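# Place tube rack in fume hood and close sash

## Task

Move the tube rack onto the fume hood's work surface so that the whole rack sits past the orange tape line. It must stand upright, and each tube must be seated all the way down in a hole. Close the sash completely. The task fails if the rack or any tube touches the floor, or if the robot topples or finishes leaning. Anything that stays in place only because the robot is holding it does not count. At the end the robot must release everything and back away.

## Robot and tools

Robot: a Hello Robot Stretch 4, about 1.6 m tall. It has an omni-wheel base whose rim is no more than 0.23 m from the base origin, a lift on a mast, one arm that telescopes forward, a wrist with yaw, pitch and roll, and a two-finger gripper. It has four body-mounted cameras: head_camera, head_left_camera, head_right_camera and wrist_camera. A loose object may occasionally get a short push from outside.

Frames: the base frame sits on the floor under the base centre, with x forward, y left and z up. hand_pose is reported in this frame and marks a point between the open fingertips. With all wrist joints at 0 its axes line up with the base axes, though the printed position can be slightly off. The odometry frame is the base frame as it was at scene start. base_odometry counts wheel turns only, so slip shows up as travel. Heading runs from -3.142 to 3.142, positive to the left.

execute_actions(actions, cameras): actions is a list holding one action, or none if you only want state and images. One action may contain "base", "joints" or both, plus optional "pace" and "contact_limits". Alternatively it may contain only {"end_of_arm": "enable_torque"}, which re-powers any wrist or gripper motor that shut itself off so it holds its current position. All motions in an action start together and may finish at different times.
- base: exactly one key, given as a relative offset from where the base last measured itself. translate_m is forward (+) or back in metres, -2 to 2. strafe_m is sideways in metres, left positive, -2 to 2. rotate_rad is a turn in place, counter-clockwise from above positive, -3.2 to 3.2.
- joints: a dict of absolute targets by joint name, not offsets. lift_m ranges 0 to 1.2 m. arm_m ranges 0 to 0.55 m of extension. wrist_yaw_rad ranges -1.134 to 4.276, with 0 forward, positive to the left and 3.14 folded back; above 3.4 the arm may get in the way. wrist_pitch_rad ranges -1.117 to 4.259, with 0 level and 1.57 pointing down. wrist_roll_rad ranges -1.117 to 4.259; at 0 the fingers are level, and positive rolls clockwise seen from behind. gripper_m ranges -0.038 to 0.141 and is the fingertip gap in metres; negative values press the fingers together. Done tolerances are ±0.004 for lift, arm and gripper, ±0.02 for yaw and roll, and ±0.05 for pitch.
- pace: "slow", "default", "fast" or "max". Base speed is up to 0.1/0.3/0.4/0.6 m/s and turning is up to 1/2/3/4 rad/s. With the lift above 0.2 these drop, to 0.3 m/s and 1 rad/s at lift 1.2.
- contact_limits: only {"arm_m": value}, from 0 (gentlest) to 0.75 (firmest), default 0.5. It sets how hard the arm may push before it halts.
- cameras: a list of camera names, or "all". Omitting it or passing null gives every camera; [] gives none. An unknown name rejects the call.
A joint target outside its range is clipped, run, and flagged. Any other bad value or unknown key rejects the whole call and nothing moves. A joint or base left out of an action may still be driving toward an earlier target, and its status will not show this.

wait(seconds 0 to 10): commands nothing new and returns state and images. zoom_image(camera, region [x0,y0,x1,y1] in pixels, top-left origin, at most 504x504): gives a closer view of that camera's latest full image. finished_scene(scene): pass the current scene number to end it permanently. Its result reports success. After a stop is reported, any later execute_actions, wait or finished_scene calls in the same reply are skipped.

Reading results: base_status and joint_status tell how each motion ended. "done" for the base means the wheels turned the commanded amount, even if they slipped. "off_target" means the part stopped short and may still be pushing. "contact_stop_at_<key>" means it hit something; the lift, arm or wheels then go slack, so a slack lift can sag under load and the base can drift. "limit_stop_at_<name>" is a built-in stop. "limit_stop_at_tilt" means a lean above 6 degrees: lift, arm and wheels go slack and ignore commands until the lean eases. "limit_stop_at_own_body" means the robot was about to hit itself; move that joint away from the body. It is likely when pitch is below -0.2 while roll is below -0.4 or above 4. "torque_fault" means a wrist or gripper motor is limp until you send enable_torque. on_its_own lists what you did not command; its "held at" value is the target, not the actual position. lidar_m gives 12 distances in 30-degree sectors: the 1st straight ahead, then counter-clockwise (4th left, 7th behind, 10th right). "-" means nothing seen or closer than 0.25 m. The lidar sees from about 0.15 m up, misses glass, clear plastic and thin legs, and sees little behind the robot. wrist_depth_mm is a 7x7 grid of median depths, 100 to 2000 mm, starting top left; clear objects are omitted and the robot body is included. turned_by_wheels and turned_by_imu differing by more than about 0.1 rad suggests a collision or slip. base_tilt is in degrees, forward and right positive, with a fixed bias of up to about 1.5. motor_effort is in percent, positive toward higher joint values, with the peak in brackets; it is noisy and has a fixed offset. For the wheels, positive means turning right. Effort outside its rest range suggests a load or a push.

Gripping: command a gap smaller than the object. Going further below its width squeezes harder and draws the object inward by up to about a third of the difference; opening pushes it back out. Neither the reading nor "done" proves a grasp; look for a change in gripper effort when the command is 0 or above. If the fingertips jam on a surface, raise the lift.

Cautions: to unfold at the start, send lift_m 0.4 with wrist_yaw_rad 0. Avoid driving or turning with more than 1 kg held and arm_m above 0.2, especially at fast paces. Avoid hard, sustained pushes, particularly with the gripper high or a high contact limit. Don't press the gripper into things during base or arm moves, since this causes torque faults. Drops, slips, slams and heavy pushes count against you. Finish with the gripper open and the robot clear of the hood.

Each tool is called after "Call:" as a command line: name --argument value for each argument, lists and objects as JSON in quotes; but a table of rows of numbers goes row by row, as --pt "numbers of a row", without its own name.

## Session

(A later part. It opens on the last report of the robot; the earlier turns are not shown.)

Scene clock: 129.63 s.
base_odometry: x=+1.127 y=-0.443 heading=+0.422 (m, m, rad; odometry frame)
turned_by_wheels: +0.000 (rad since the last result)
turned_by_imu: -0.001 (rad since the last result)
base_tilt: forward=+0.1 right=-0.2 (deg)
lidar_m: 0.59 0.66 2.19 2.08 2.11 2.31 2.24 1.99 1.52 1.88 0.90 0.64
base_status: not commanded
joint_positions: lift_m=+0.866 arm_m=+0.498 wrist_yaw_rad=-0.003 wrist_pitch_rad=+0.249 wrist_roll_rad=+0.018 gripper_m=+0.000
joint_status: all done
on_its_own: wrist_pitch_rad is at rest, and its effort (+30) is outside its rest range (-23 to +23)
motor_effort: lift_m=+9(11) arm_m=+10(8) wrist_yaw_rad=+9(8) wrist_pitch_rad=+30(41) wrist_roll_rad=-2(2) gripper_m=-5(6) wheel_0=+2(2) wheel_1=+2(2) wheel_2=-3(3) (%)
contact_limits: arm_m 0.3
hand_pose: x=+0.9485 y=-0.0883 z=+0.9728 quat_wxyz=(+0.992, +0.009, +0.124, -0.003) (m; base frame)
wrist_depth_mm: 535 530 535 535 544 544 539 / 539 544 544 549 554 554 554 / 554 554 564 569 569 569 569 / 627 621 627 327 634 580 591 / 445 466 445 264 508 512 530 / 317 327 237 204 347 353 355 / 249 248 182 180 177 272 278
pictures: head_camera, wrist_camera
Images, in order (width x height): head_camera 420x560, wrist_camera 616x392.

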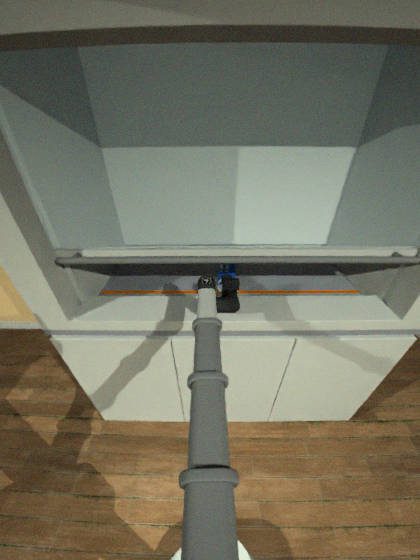

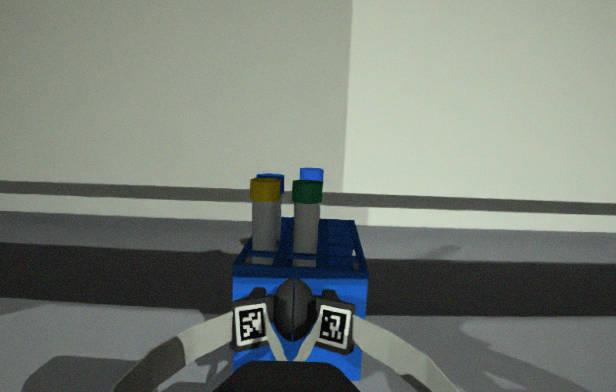

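Call:
execute_actions --actions '[{"joints":{"wrist_pitch_rad":0.12},"pace":"slow"}]' --cameras '[]'

Call:
execute_actions --actions '[{"joints":{"arm_m":0.15}}]' --cameras '["wrist_camera"]'

Call:
execute_actions --actions '[{"joints":{"lift_m":1.2,"wrist_pitch_rad":0.45}}]' --cameras '[]'

Call:
execute_actions --actions '[{"joints":{"arm_m":0.28},"pace":"slow"}]' --cameras '["head_camera","wrist_camera"]'

Scene clock: 130.97 s.
base_odometry: x=+1.127 y=-0.443 heading=+0.422 (m, m, rad; odometry frame)
turned_by_wheels: +0.000 (rad since the last result)
turned_by_imu: +0.000 (rad since the last result)
base_tilt: forward=+0.2 right=-0.4 (deg)
lidar_m: 0.62 0.67 2.20 2.06 2.11 2.34 2.26 2.04 1.48 1.90 0.87 0.64
base_status: not commanded
joint_positions: lift_m=+0.865 arm_m=+0.499 wrist_yaw_rad=+0.000 wrist_pitch_rad=+0.123 wrist_roll_rad=+0.018 gripper_m=+0.000
joint_status: all done
motor_effort: lift_m=+14(14) arm_m=+7(9) wrist_yaw_rad=+2(10) wrist_pitch_rad=-10(24) wrist_roll_rad=-1(2) gripper_m=-7(6) wheel_0=+2(2) wheel_1=+2(2) wheel_2=-4(3) (%)
hand_pose: x=+0.9559 y=-0.0876 z=+1.0083 quat_wxyz=(+0.998, +0.009, +0.061, -0.001) (m; base frame)
wrist_depth_mm: 554 554 554 554 554 559 559 / 559 559 554 564 564 564 564 / 559 569 564 569 574 569 574 / 574 569 569 580 580 569 580 / 621 621 615 304 634 640 634 / 402 413 366 204 445 449 455 / 296 293 183 180 176 325 325
pictures: none
No camera images: the call's "cameras" was empty. Leave "cameras" out to get every camera's image.

Scene clock: 133.13 s.
base_odometry: x=+1.127 y=-0.443 heading=+0.422 (m, m, rad; odometry frame)
turned_by_wheels: +0.000 (rad since the last result)
turned_by_imu: -0.001 (rad since the last result)
base_tilt: forward=+0.2 right=-0.3 (deg)
lidar_m: 0.62 0.68 2.21 2.05 2.09 2.36 2.25 2.05 1.50 1.90 0.90 0.66
base_status: not commanded
joint_positions: lift_m=+0.865 arm_m=+0.151 wrist_yaw_rad=+0.000 wrist_pitch_rad=+0.122 wrist_roll_rad=+0.018 gripper_m=+0.000
joint_status: all done
motor_effort: lift_m=+14(14) arm_m=-7(9) wrist_yaw_rad=+1(3) wrist_pitch_rad=-8(9) wrist_roll_rad=-1(0) gripper_m=-6(6) wheel_0=+2(2) wheel_1=+2(2) wheel_2=-3(3) (%)
hand_pose: x=+0.6085 y=-0.0874 z=+1.0084 quat_wxyz=(+0.998, +0.009, +0.061, -0.001) (m; base frame)
wrist_depth_mm: 327 325 306 307 306 307 315 / 904 904 904 891 917 904 891 / 917 917 917 917 931 931 917 / 904 931 931 946 931 931 946 / 647 683 715 591 750 768 798 / 281 290 277 204 312 315 317 / 278 279 182 180 176 283 282
pictures: wrist_camera
Images, in order (width x height): wrist_camera 616x392.

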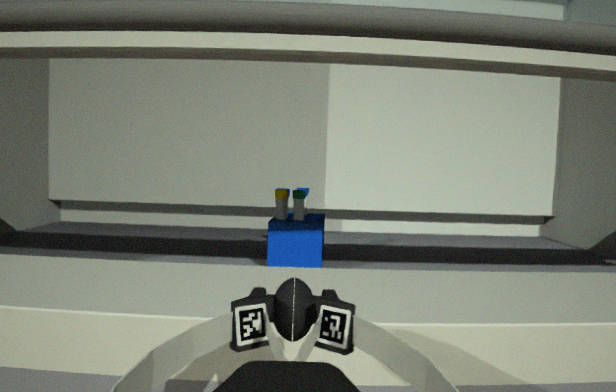

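Scene clock: 135.53 s.
base_odometry: x=+1.127 y=-0.443 heading=+0.422 (m, m, rad; odometry frame)
turned_by_wheels: +0.000 (rad since the last result)
turned_by_imu: -0.001 (rad since the last result)
base_tilt: forward=+0.2 right=-0.3 (deg)
lidar_m: 0.60 0.68 2.20 2.07 2.13 2.35 2.25 2.04 1.52 1.90 0.90 0.66
base_status: not commanded
joint_positions: lift_m=+1.200 arm_m=+0.151 wrist_yaw_rad=+0.000 wrist_pitch_rad=+0.452 wrist_roll_rad=+0.018 gripper_m=+0.000
joint_status: all done
motor_effort: lift_m=+22(23) arm_m=-7(7) wrist_yaw_rad=+1(1) wrist_pitch_rad=-7(7) wrist_roll_rad=+0(0) gripper_m=-6(6) wheel_0=+2(2) wheel_1=+2(2) wheel_2=-3(4) (%)
hand_pose: x=+0.5817 y=-0.0874 z=+1.2520 quat_wxyz=(+0.975, +0.009, +0.224, -0.002) (m; base frame)
wrist_depth_mm: 842 842 842 831 842 854 842 / 866 891 866 891 878 891 866 / 917 946 931 946 931 931 917 / 407 991 960 976 960 991 904 / 351 399 397 353 357 399 399 / 683 699 676 203 723 732 732 / 508 512 182 179 176 580 621
pictures: none
No camera images: the call's "cameras" was empty. Leave "cameras" out to get every camera's image.

Scene clock: 138.13 s.
base_odometry: x=+1.127 y=-0.443 heading=+0.422 (m, m, rad; odometry frame)
turned_by_wheels: +0.000 (rad since the last result)
turned_by_imu: -0.001 (rad since the last result)
base_tilt: forward=+0.2 right=-0.3 (deg)
lidar_m: 0.61 0.66 2.19 2.06 2.09 2.33 2.25 2.05 1.48 1.90 0.88 0.65
base_status: not commanded
joint_positions: lift_m=+1.200 arm_m=+0.279 wrist_yaw_rad=+0.000 wrist_pitch_rad=+0.452 wrist_roll_rad=+0.018 gripper_m=+0.000
joint_status: all done
motor_effort: lift_m=+22(23) arm_m=+7(7) wrist_yaw_rad=+0(1) wrist_pitch_rad=-6(6) wrist_roll_rad=-1(0) gripper_m=-6(6) wheel_0=+2(2) wheel_1=+2(2) wheel_2=-3(3) (%)
hand_pose: x=+0.7092 y=-0.0874 z=+1.2520 quat_wxyz=(+0.975, +0.009, +0.224, -0.002) (m; base frame)
wrist_depth_mm: 715 715 715 723 723 715 723 / 759 750 759 768 759 750 750 / 798 809 798 798 809 798 809 / 866 866 854 854 854 866 842 / 831 866 891 891 917 891 878 / 274 273 273 204 278 282 283 / 382 228 183 180 176 235 239
pictures: head_camera, wrist_camera
Images, in order (width x height): head_camera 420x560, wrist_camera 616x392.

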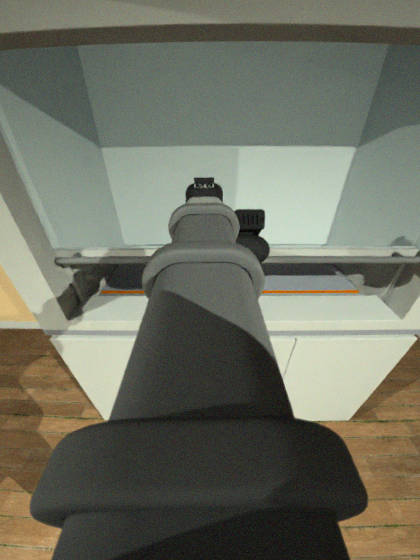

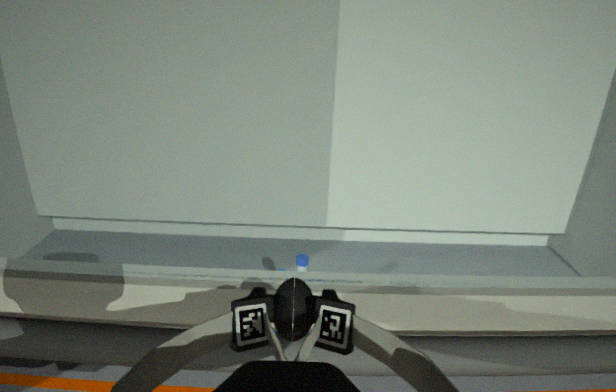

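Call:
execute_actions --actions '[{"joints":{"arm_m":0.31},"pace":"slow"}]' --cameras '[]'

Call:
execute_actions --actions '[{"joints":{"lift_m":1.08},"pace":"slow"}]' --cameras '["head_camera","wrist_camera"]'

Scene clock: 139.80 s.
base_odometry: x=+1.127 y=-0.443 heading=+0.422 (m, m, rad; odometry frame)
turned_by_wheels: +0.000 (rad since the last result)
turned_by_imu: +0.000 (rad since the last result)
base_tilt: forward=+0.2 right=-0.3 (deg)
lidar_m: 0.63 0.67 2.19 2.06 2.12 2.34 2.24 2.01 1.52 1.90 0.92 0.63
base_status: not commanded
joint_positions: lift_m=+1.200 arm_m=+0.309 wrist_yaw_rad=+0.000 wrist_pitch_rad=+0.452 wrist_roll_rad=+0.018 gripper_m=+0.000
joint_status: all done
motor_effort: lift_m=+22(22) arm_m=+8(7) wrist_yaw_rad=+1(0) wrist_pitch_rad=-6(7) wrist_roll_rad=+0(0) gripper_m=-6(6) wheel_0=+2(2) wheel_1=+2(2) wheel_2=-3(3) (%)
hand_pose: x=+0.7392 y=-0.0874 z=+1.2520 quat_wxyz=(+0.975, +0.009, +0.224, -0.002) (m; base frame)
wrist_depth_mm: 691 699 691 683 683 691 691 / 732 732 741 732 732 741 732 / 768 768 768 778 768 778 768 / 820 809 820 820 820 820 820 / 820 854 878 854 878 878 854 / 248 248 247 204 258 260 517 / 230 210 183 180 176 254 257
pictures: none
No camera images: the call's "cameras" was empty. Leave "cameras" out to get every camera's image.

Scene clock: 141.30 s.
base_odometry: x=+1.128 y=-0.443 heading=+0.421 (m, m, rad; odometry frame)
turned_by_wheels: -0.001 (rad since the last result)
turned_by_imu: +0.004 (rad since the last result)
base_tilt: forward=+0.2 right=-0.4 (deg)
lidar_m: 0.62 0.68 2.21 2.10 2.10 2.33 2.24 2.04 1.52 1.91 0.86 0.64
base_status: not commanded
joint_positions: lift_m=+1.143 arm_m=+0.309 wrist_yaw_rad=-0.002 wrist_pitch_rad=+0.449 wrist_roll_rad=+0.018 gripper_m=+0.000
joint_status: lift_m contact_stop (moved -0.057 of -0.120)
on_its_own: lift_m is slack since a contact_stop (your +1.080 is given up)
motor_effort: lift_m=+18(22) arm_m=+6(7) wrist_yaw_rad=+9(27) wrist_pitch_rad=+1(96) wrist_roll_rad=-1(0) gripper_m=-8(6) wheel_0=-2(2) wheel_1=-2(2) wheel_2=-5(5) (%)
hand_pose: x=+0.7395 y=-0.0880 z=+1.1957 quat_wxyz=(+0.975, +0.009, +0.223, -0.003) (m; base frame)
wrist_depth_mm: 691 691 699 699 683 691 691 / 715 723 723 732 723 732 732 / 778 778 778 768 768 778 759 / 820 831 820 820 820 820 831 / 759 759 788 788 809 820 831 / 237 240 236 206 240 245 246 / 193 192 182 189 170 199 201
pictures: head_camera, wrist_camera
Images, in order (width x height): head_camera 420x560, wrist_camera 616x392.

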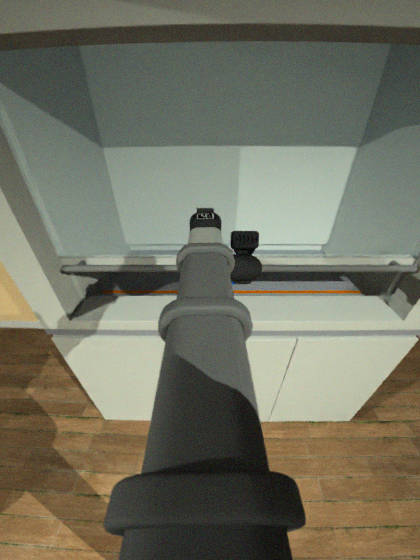

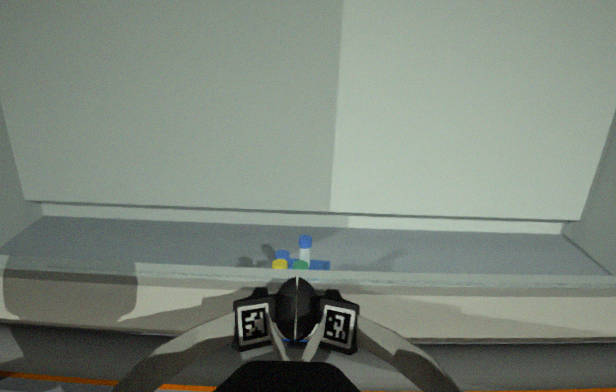

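Call:
execute_actions --actions '[{"joints":{"lift_m":1.0}}]' --cameras '["wrist_camera"]'

Scene clock: 142.87 s.
base_odometry: x=+1.128 y=-0.443 heading=+0.421 (m, m, rad; odometry frame)
turned_by_wheels: +0.000 (rad since the last result)
turned_by_imu: +0.000 (rad since the last result)
base_tilt: forward=+0.2 right=-0.4 (deg)
lidar_m: 0.62 0.64 2.22 2.08 2.09 2.33 2.24 2.00 1.51 1.90 0.88 0.64
base_status: not commanded
joint_positions: lift_m=+1.107 arm_m=+0.309 wrist_yaw_rad=+0.000 wrist_pitch_rad=+0.451 wrist_roll_rad=+0.018 gripper_m=+0.000
joint_status: lift_m contact_stop (moved -0.036 of -0.143)
on_its_own: lift_m is slack since a contact_stop (your +1.000 is given up)
motor_effort: lift_m=+18(19) arm_m=+6(7) wrist_yaw_rad=+1(25) wrist_pitch_rad=-5(97) wrist_roll_rad=-1(1) gripper_m=-5(8) wheel_0=-1(2) wheel_1=-1(3) wheel_2=-4(5) (%)
hand_pose: x=+0.7394 y=-0.0875 z=+1.1590 quat_wxyz=(+0.975, +0.009, +0.224, -0.002) (m; base frame)
wrist_depth_mm: 691 683 691 699 691 691 691 / 723 732 723 723 732 723 715 / 778 778 778 768 778 768 778 / 820 809 831 854 842 820 820 / 676 691 715 580 732 750 750 / 240 242 238 204 241 244 245 / 195 195 183 180 176 201 201
pictures: wrist_camera
Images, in order (width x height): wrist_camera 616x392.

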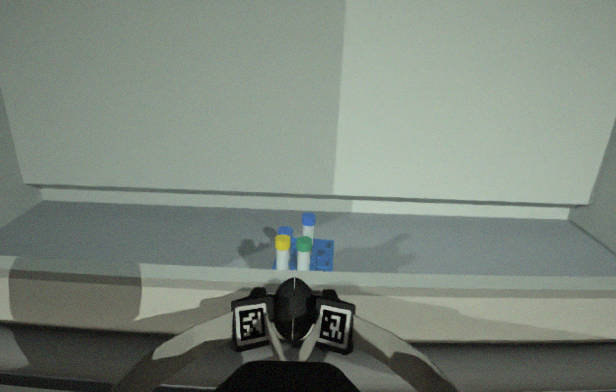

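Call:
execute_actions --actions '[{"joints":{"lift_m":1.2,"wrist_pitch_rad":0.8}}]' --cameras '[]'

Call:
execute_actions --actions '[{"joints":{"arm_m":0.36},"pace":"slow"}]' --cameras '["wrist_camera"]'

Call:
execute_actions --actions '[{"joints":{"lift_m":1.0}}]' --cameras '["wrist_camera"]'

Scene clock: 144.50 s.
base_odometry: x=+1.128 y=-0.443 heading=+0.421 (m, m, rad; odometry frame)
turned_by_wheels: +0.000 (rad since the last result)
turned_by_imu: +0.000 (rad since the last result)
base_tilt: forward=+0.2 right=-0.3 (deg)
lidar_m: 0.63 0.67 2.21 2.07 2.11 2.33 2.25 2.01 1.52 1.90 0.89 0.64
base_status: not commanded
joint_positions: lift_m=+1.200 arm_m=+0.310 wrist_yaw_rad=+0.000 wrist_pitch_rad=+0.801 wrist_roll_rad=+0.018 gripper_m=+0.000
joint_status: all done
motor_effort: lift_m=+22(25) arm_m=-3(6) wrist_yaw_rad=+1(27) wrist_pitch_rad=-6(94) wrist_roll_rad=+0(1) gripper_m=-6(16) wheel_0=-1(2) wheel_1=-1(1) wheel_2=-1(6) (%)
hand_pose: x=+0.6821 y=-0.0874 z=+1.1707 quat_wxyz=(+0.921, +0.008, +0.390, -0.003) (m; base frame)
wrist_depth_mm: 741 741 732 741 723 723 715 / 809 854 854 809 809 809 788 / 741 750 759 732 788 798 820 / 462 640 647 569 654 668 683 / 290 296 293 293 298 296 297 / 413 410 254 204 258 262 263 / 379 379 183 180 176 402 402
pictures: none
No camera images: the call's "cameras" was empty. Leave "cameras" out to get every camera's image.

Scene clock: 146.20 s.
base_odometry: x=+1.128 y=-0.443 heading=+0.421 (m, m, rad; odometry frame)
turned_by_wheels: +0.000 (rad since the last result)
turned_by_imu: +0.000 (rad since the last result)
base_tilt: forward=+0.2 right=-0.3 (deg)
lidar_m: 0.62 0.66 2.22 2.08 2.14 2.36 2.26 2.00 1.50 1.88 0.92 0.66
base_status: not commanded
joint_positions: lift_m=+1.200 arm_m=+0.359 wrist_yaw_rad=+0.000 wrist_pitch_rad=+0.801 wrist_roll_rad=+0.018 gripper_m=+0.000
joint_status: all done
motor_effort: lift_m=+22(22) arm_m=+7(9) wrist_yaw_rad=+1(0) wrist_pitch_rad=-6(6) wrist_roll_rad=+0(0) gripper_m=-7(7) wheel_0=-1(1) wheel_1=-1(1) wheel_2=-1(1) (%)
hand_pose: x=+0.7303 y=-0.0874 z=+1.1707 quat_wxyz=(+0.921, +0.008, +0.390, -0.003) (m; base frame)
wrist_depth_mm: 691 691 683 676 676 676 676 / 759 768 750 759 750 750 741 / 750 750 759 768 788 809 809 / 627 640 640 559 661 661 661 / 259 263 554 539 564 580 580 / 267 263 251 204 255 262 264 / 220 219 183 180 177 224 224
pictures: wrist_camera
Images, in order (width x height): wrist_camera 616x392.

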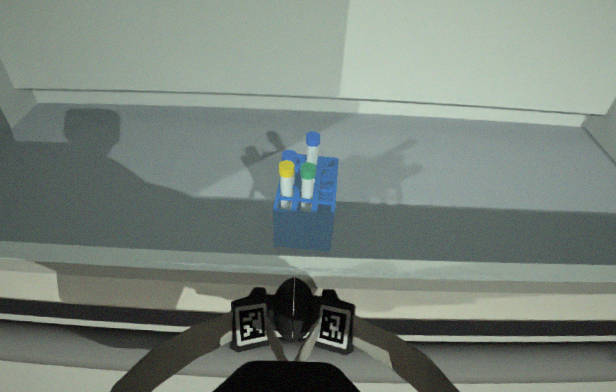

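Scene clock: 147.50 s.
base_odometry: x=+1.128 y=-0.443 heading=+0.421 (m, m, rad; odometry frame)
turned_by_wheels: +0.000 (rad since the last result)
turned_by_imu: +0.002 (rad since the last result)
base_tilt: forward=+0.2 right=-0.3 (deg)
lidar_m: 0.62 0.66 2.20 2.08 2.12 2.35 2.25 2.02 1.49 1.89 0.89 0.64
base_status: not commanded
joint_positions: lift_m=+1.153 arm_m=+0.359 wrist_yaw_rad=+0.002 wrist_pitch_rad=+0.792 wrist_roll_rad=+0.018 gripper_m=+0.000
joint_status: lift_m contact_stop (moved -0.047 of -0.200)
on_its_own: lift_m is slack since a contact_stop (your +1.000 is given up)
motor_effort: lift_m=+18(20) arm_m=+3(8) wrist_yaw_rad=-4(10) wrist_pitch_rad=+22(89) wrist_roll_rad=+0(0) gripper_m=-6(8) wheel_0=-4(5) wheel_1=-2(5) wheel_2=+2(3) (%)
hand_pose: x=+0.7331 y=-0.0870 z=+1.1257 quat_wxyz=(+0.923, +0.008, +0.386, -0.003) (m; base frame)
wrist_depth_mm: 683 691 683 676 668 668 676 / 759 778 798 798 750 741 732 / 676 699 691 676 732 741 750 / 574 574 585 512 609 609 621 / 243 246 251 254 521 525 525 / 256 253 240 204 246 253 254 / 208 206 182 180 169 211 211
pictures: wrist_camera
Images, in order (width x height): wrist_camera 616x392.

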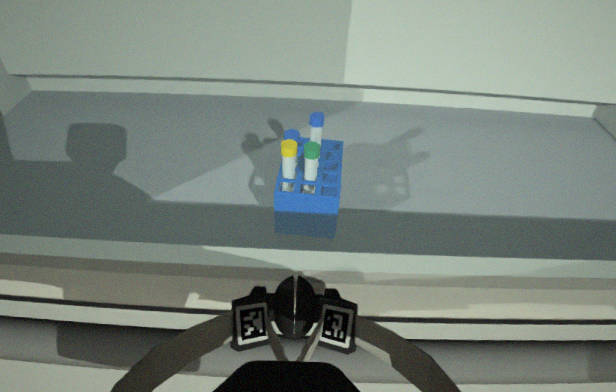

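Call:
execute_actions --actions '[{"joints":{"lift_m":0.95,"wrist_pitch_rad":0.8},"pace":"fast"}]' --cameras '[]'

Scene clock: 148.80 s.
base_odometry: x=+1.128 y=-0.443 heading=+0.421 (m, m, rad; odometry frame)
turned_by_wheels: +0.000 (rad since the last result)
turned_by_imu: +0.003 (rad since the last result)
base_tilt: forward=+0.2 right=-0.3 (deg)
lidar_m: 0.61 0.67 2.20 2.08 2.12 2.33 2.26 1.99 1.51 1.89 0.90 0.64
base_status: not commanded
joint_positions: lift_m=+1.120 arm_m=+0.359 wrist_yaw_rad=+0.001 wrist_pitch_rad=+0.795 wrist_roll_rad=+0.018 gripper_m=+0.000
joint_status: lift_m contact_stop (moved -0.033 of -0.203); the others done
on_its_own: lift_m is slack since a contact_stop (your +0.950 is given up)
motor_effort: lift_m=+18(22) arm_m=+3(4) wrist_yaw_rad=-2(11) wrist_pitch_rad=+12(95) wrist_roll_rad=-1(0) gripper_m=-6(10) wheel_0=-2(6) wheel_1=-2(6) wheel_2=+1(3) (%)
hand_pose: x=+0.7324 y=-0.0872 z=+1.0920 quat_wxyz=(+0.922, +0.008, +0.387, -0.003) (m; base frame)
wrist_depth_mm: 683 691 683 683 676 676 668 / 750 768 768 768 778 750 788 / 615 621 634 508 654 668 683 / 525 530 539 500 549 559 564 / 245 249 251 255 469 480 484 / 256 256 243 204 248 255 256 / 211 209 183 180 176 213 212
pictures: none
No camera images: the call's "cameras" was empty. Leave "cameras" out to get every camera's image.

Call:
execute_actions --actions '[{"joints":{"lift_m":0.95},"pace":"slow"}]' --cameras '[]'

Scene clock: 150.20 s.
base_odometry: x=+1.128 y=-0.443 heading=+0.421 (m, m, rad; odometry frame)
turned_by_wheels: +0.000 (rad since the last result)
turned_by_imu: +0.001 (rad since the last result)
base_tilt: forward=+0.3 right=-0.2 (deg)
lidar_m: 0.62 0.65 2.24 2.09 2.12 2.32 2.26 2.00 1.54 1.92 0.88 0.64
base_status: not commanded
joint_positions: lift_m=+1.089 arm_m=+0.359 wrist_yaw_rad=+0.002 wrist_pitch_rad=+0.791 wrist_roll_rad=+0.018 gripper_m=+0.000
joint_status: lift_m contact_stop (moved -0.030 of -0.170)
on_its_own: lift_m is slack since a contact_stop (your +0.950 is given up)
motor_effort: lift_m=+18(17) arm_m=+3(3) wrist_yaw_rad=-4(9) wrist_pitch_rad=+23(72) wrist_roll_rad=+0(0) gripper_m=-8(10) wheel_0=-2(2) wheel_1=-3(3) wheel_2=+0(1) (%)
hand_pose: x=+0.7333 y=-0.0870 z=+1.0624 quat_wxyz=(+0.923, +0.008, +0.385, -0.002) (m; base frame)
wrist_depth_mm: 691 683 676 676 676 668 668 / 707 723 723 732 750 750 759 / 574 580 585 480 609 621 627 / 484 492 492 473 508 512 517 / 243 246 251 253 436 442 442 / 254 254 241 203 245 252 252 / 208 206 196 184 177 210 209
pictures: none
No camera images: the call's "cameras" was empty. Leave "cameras" out to get every camera's image.

Slow is gentler and equally effective.

Call:
execute_actions --actions '[{"joints":{"lift_m":0.95},"pace":"slow"}]' --cameras '[]'

Scene clock: 151.43 s.
base_odometry: x=+1.128 y=-0.443 heading=+0.421 (m, m, rad; odometry frame)
turned_by_wheels: +0.000 (rad since the last result)
turned_by_imu: +0.001 (rad since the last result)
base_tilt: forward=+0.2 right=-0.1 (deg)
lidar_m: 0.63 0.68 2.21 2.06 2.11 2.31 2.23 2.01 1.53 1.89 0.89 0.63
base_status: not commanded
joint_positions: lift_m=+1.063 arm_m=+0.359 wrist_yaw_rad=+0.002 wrist_pitch_rad=+0.791 wrist_roll_rad=+0.018 gripper_m=+0.000
joint_status: lift_m contact_stop (moved -0.027 of -0.139)
on_its_own: lift_m is slack since a contact_stop (your +0.950 is given up); wrist_pitch_rad is at rest, and its effort (+25) is outside its rest range (-23 to +23)
motor_effort: lift_m=+18(18) arm_m=+3(3) wrist_yaw_rad=-5(9) wrist_pitch_rad=+25(71) wrist_roll_rad=+0(0) gripper_m=-9(9) wheel_0=-2(2) wheel_1=-3(3) wheel_2=+0(0) (%)
hand_pose: x=+0.7334 y=-0.0869 z=+1.0358 quat_wxyz=(+0.923, +0.008, +0.385, -0.002) (m; base frame)
wrist_depth_mm: 715 715 676 676 683 668 668 / 647 654 661 530 699 715 741 / 525 530 539 439 559 580 585 / 442 452 452 455 473 473 480 / 243 247 250 253 399 404 410 / 253 255 239 204 244 252 252 / 208 206 182 180 178 211 213
pictures: none
No camera images: the call's "cameras" was empty. Leave "cameras" out to get every camera's image.

Call:
execute_actions --actions '[{"joints":{"lift_m":0.93},"pace":"slow"}]' --cameras '[]'

Scene clock: 152.70 s.
base_odometry: x=+1.128 y=-0.443 heading=+0.421 (m, m, rad; odometry frame)
turned_by_wheels: +0.000 (rad since the last result)
turned_by_imu: +0.001 (rad since the last result)
base_tilt: forward=+0.2 right=-0.4 (deg)
lidar_m: 0.61 0.65 2.24 2.05 2.11 2.32 2.23 2.03 1.51 1.89 0.88 0.66
base_status: not commanded
joint_positions: lift_m=+1.036 arm_m=+0.359 wrist_yaw_rad=+0.003 wrist_pitch_rad=+0.788 wrist_roll_rad=+0.018 gripper_m=+0.000
joint_status: lift_m contact_stop (moved -0.027 of -0.133)
on_its_own: lift_m is slack since a contact_stop (your +0.930 is given up); wrist_pitch_rad is at rest, and its effort (+32) is outside its rest range (-23 to +23)
motor_effort: lift_m=+18(18) arm_m=+3(3) wrist_yaw_rad=-7(8) wrist_pitch_rad=+32(70) wrist_roll_rad=+0(0) gripper_m=-9(10) wheel_0=-1(2) wheel_1=-2(3) wheel_2=+0(1) (%)
hand_pose: x=+0.7340 y=-0.0869 z=+1.0096 quat_wxyz=(+0.923, +0.008, +0.384, -0.002) (m; base frame)
wrist_depth_mm: 723 715 715 668 723 668 668 / 603 603 609 439 647 661 676 / 484 484 500 433 512 521 539 / 404 413 418 424 430 439 442 / 241 245 249 252 304 373 377 / 250 251 239 204 242 250 249 / 207 205 195 185 169 208 209
pictures: none
No camera images: the call's "cameras" was empty. Leave "cameras" out to get every camera's image.

Call:
execute_actions --actions '[{"joints":{"lift_m":0.92},"pace":"slow"}]' --cameras '[]'

Scene clock: 154.03 s.
base_odometry: x=+1.128 y=-0.443 heading=+0.421 (m, m, rad; odometry frame)
turned_by_wheels: +0.000 (rad since the last result)
turned_by_imu: +0.001 (rad since the last result)
base_tilt: forward=+0.2 right=-0.2 (deg)
lidar_m: 0.61 0.68 2.27 2.06 2.11 2.34 2.24 2.01 1.51 1.91 0.86 0.65
base_status: not commanded
joint_positions: lift_m=+1.023 arm_m=+0.359 wrist_yaw_rad=+0.000 wrist_pitch_rad=+0.780 wrist_roll_rad=+0.018 gripper_m=+0.000
joint_status: lift_m contact_stop (moved -0.013 of -0.116)
on_its_own: lift_m is slack since a contact_stop (your +0.920 is given up); wrist_pitch_rad is at rest, and its effort (+57) is outside its rest range (-23 to +23)
motor_effort: lift_m=+14(18) arm_m=+3(3) wrist_yaw_rad=+1(12) wrist_pitch_rad=+57(79) wrist_roll_rad=+0(0) gripper_m=-5(9) wheel_0=-1(1) wheel_1=-1(2) wheel_2=-1(1) (%)
hand_pose: x=+0.7356 y=-0.0874 z=+0.9987 quat_wxyz=(+0.925, +0.008, +0.380, -0.003) (m; base frame)
wrist_depth_mm: 715 732 723 654 661 668 654 / 609 621 627 459 647 676 699 / 488 492 500 427 512 525 539 / 402 410 413 424 427 433 445 / 236 240 244 246 301 370 373 / 243 245 217 206 237 243 244 / 200 199 198 186 181 204 204
pictures: none
No camera images: the call's "cameras" was empty. Leave "cameras" out to get every camera's image.

Probably bottomed; lift off and look.

Call:
execute_actions --actions '[{"joints":{"lift_m":1.06}}]' --cameras '[]'

Call:
execute_actions --actions '[{"joints":{"arm_m":0.0},"base":{"translate_m":-0.3}}]' --cameras '["head_camera","wrist_camera"]'

Call:
zoom_image --camera "head_camera" --region '[20,230,420,330]'

Scene clock: 155.30 s.
base_odometry: x=+1.128 y=-0.443 heading=+0.421 (m, m, rad; odometry frame)
turned_by_wheels: +0.000 (rad since the last result)
turned_by_imu: +0.000 (rad since the last result)
base_tilt: forward=+0.2 right=-0.3 (deg)
lidar_m: 0.62 0.67 2.20 2.04 2.14 2.34 2.25 1.99 1.51 1.90 0.90 0.63
base_status: not commanded
joint_positions: lift_m=+1.060 arm_m=+0.359 wrist_yaw_rad=+0.000 wrist_pitch_rad=+0.801 wrist_roll_rad=+0.018 gripper_m=+0.000
joint_status: all done
motor_effort: lift_m=+22(24) arm_m=+3(3) wrist_yaw_rad=-1(6) wrist_pitch_rad=-4(55) wrist_roll_rad=+0(0) gripper_m=-5(11) wheel_0=-1(1) wheel_1=-1(1) wheel_2=-1(1) (%)
hand_pose: x=+0.7312 y=-0.0873 z=+1.0307 quat_wxyz=(+0.921, +0.008, +0.390, -0.003) (m; base frame)
wrist_depth_mm: 723 732 741 723 676 683 668 / 621 634 640 480 654 676 699 / 504 517 517 442 535 544 559 / 427 430 436 439 449 455 462 / 263 266 317 384 389 394 394 / 266 265 250 204 255 260 259 / 224 222 183 180 177 228 229
pictures: none
No camera images: the call's "cameras" was empty. Leave "cameras" out to get every camera's image.

Scene clock: 157.77 s.
base_odometry: x=+0.854 y=-0.565 heading=+0.421 (m, m, rad; odometry frame)
turned_by_wheels: +0.000 (rad since the last result)
turned_by_imu: +0.000 (rad since the last result)
base_tilt: forward=+0.1 right=-0.3 (deg)
lidar_m: 0.93 0.96 2.67 2.02 2.13 2.02 1.92 1.97 1.47 1.45 2.00 0.93
base_status: done
joint_positions: lift_m=+1.060 arm_m=+0.001 wrist_yaw_rad=+0.000 wrist_pitch_rad=+0.802 wrist_roll_rad=+0.018 gripper_m=+0.000
joint_status: all done
motor_effort: lift_m=+22(22) arm_m=-7(13) wrist_yaw_rad=+2(1) wrist_pitch_rad=-6(7) wrist_roll_rad=+0(0) gripper_m=-6(6) wheel_0=-3(8) wheel_1=-3(7) wheel_2=+1(10) (%)
hand_pose: x=+0.3728 y=-0.0874 z=+1.0306 quat_wxyz=(+0.921, +0.008, +0.390, -0.004) (m; base frame)
wrist_depth_mm: 723 707 707 715 723 707 715 / 778 778 778 778 768 768 750 / 878 878 866 866 866 842 842 / 1025 1008 976 976 976 976 976 / 1464 1160 1160 1138 1138 1118 1499 / 1366 1336 1281 204 1336 1366 1464 / 1205 1182 182 180 176 1281 1281
pictures: head_camera, wrist_camera
Images, in order (width x height): head_camera 420x560, wrist_camera 616x392.

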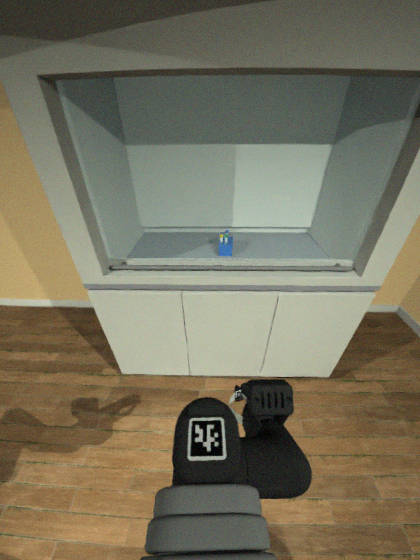

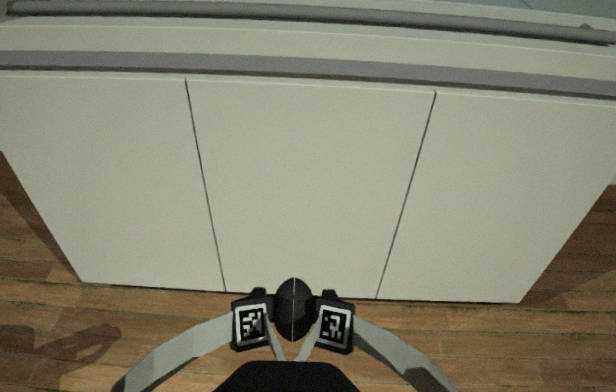

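Region (20, 230, 420, 330) of head_camera's 420x560 image, scaled by 1.260, with more detail than that image has; it fills the top 126 rows of this view, and the rest is white.

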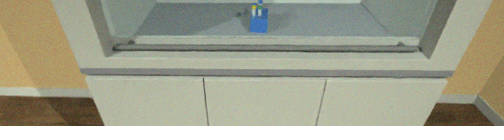

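Looks shut.

Call:
finished_scene --scene 1

The scene is finished: the task was done.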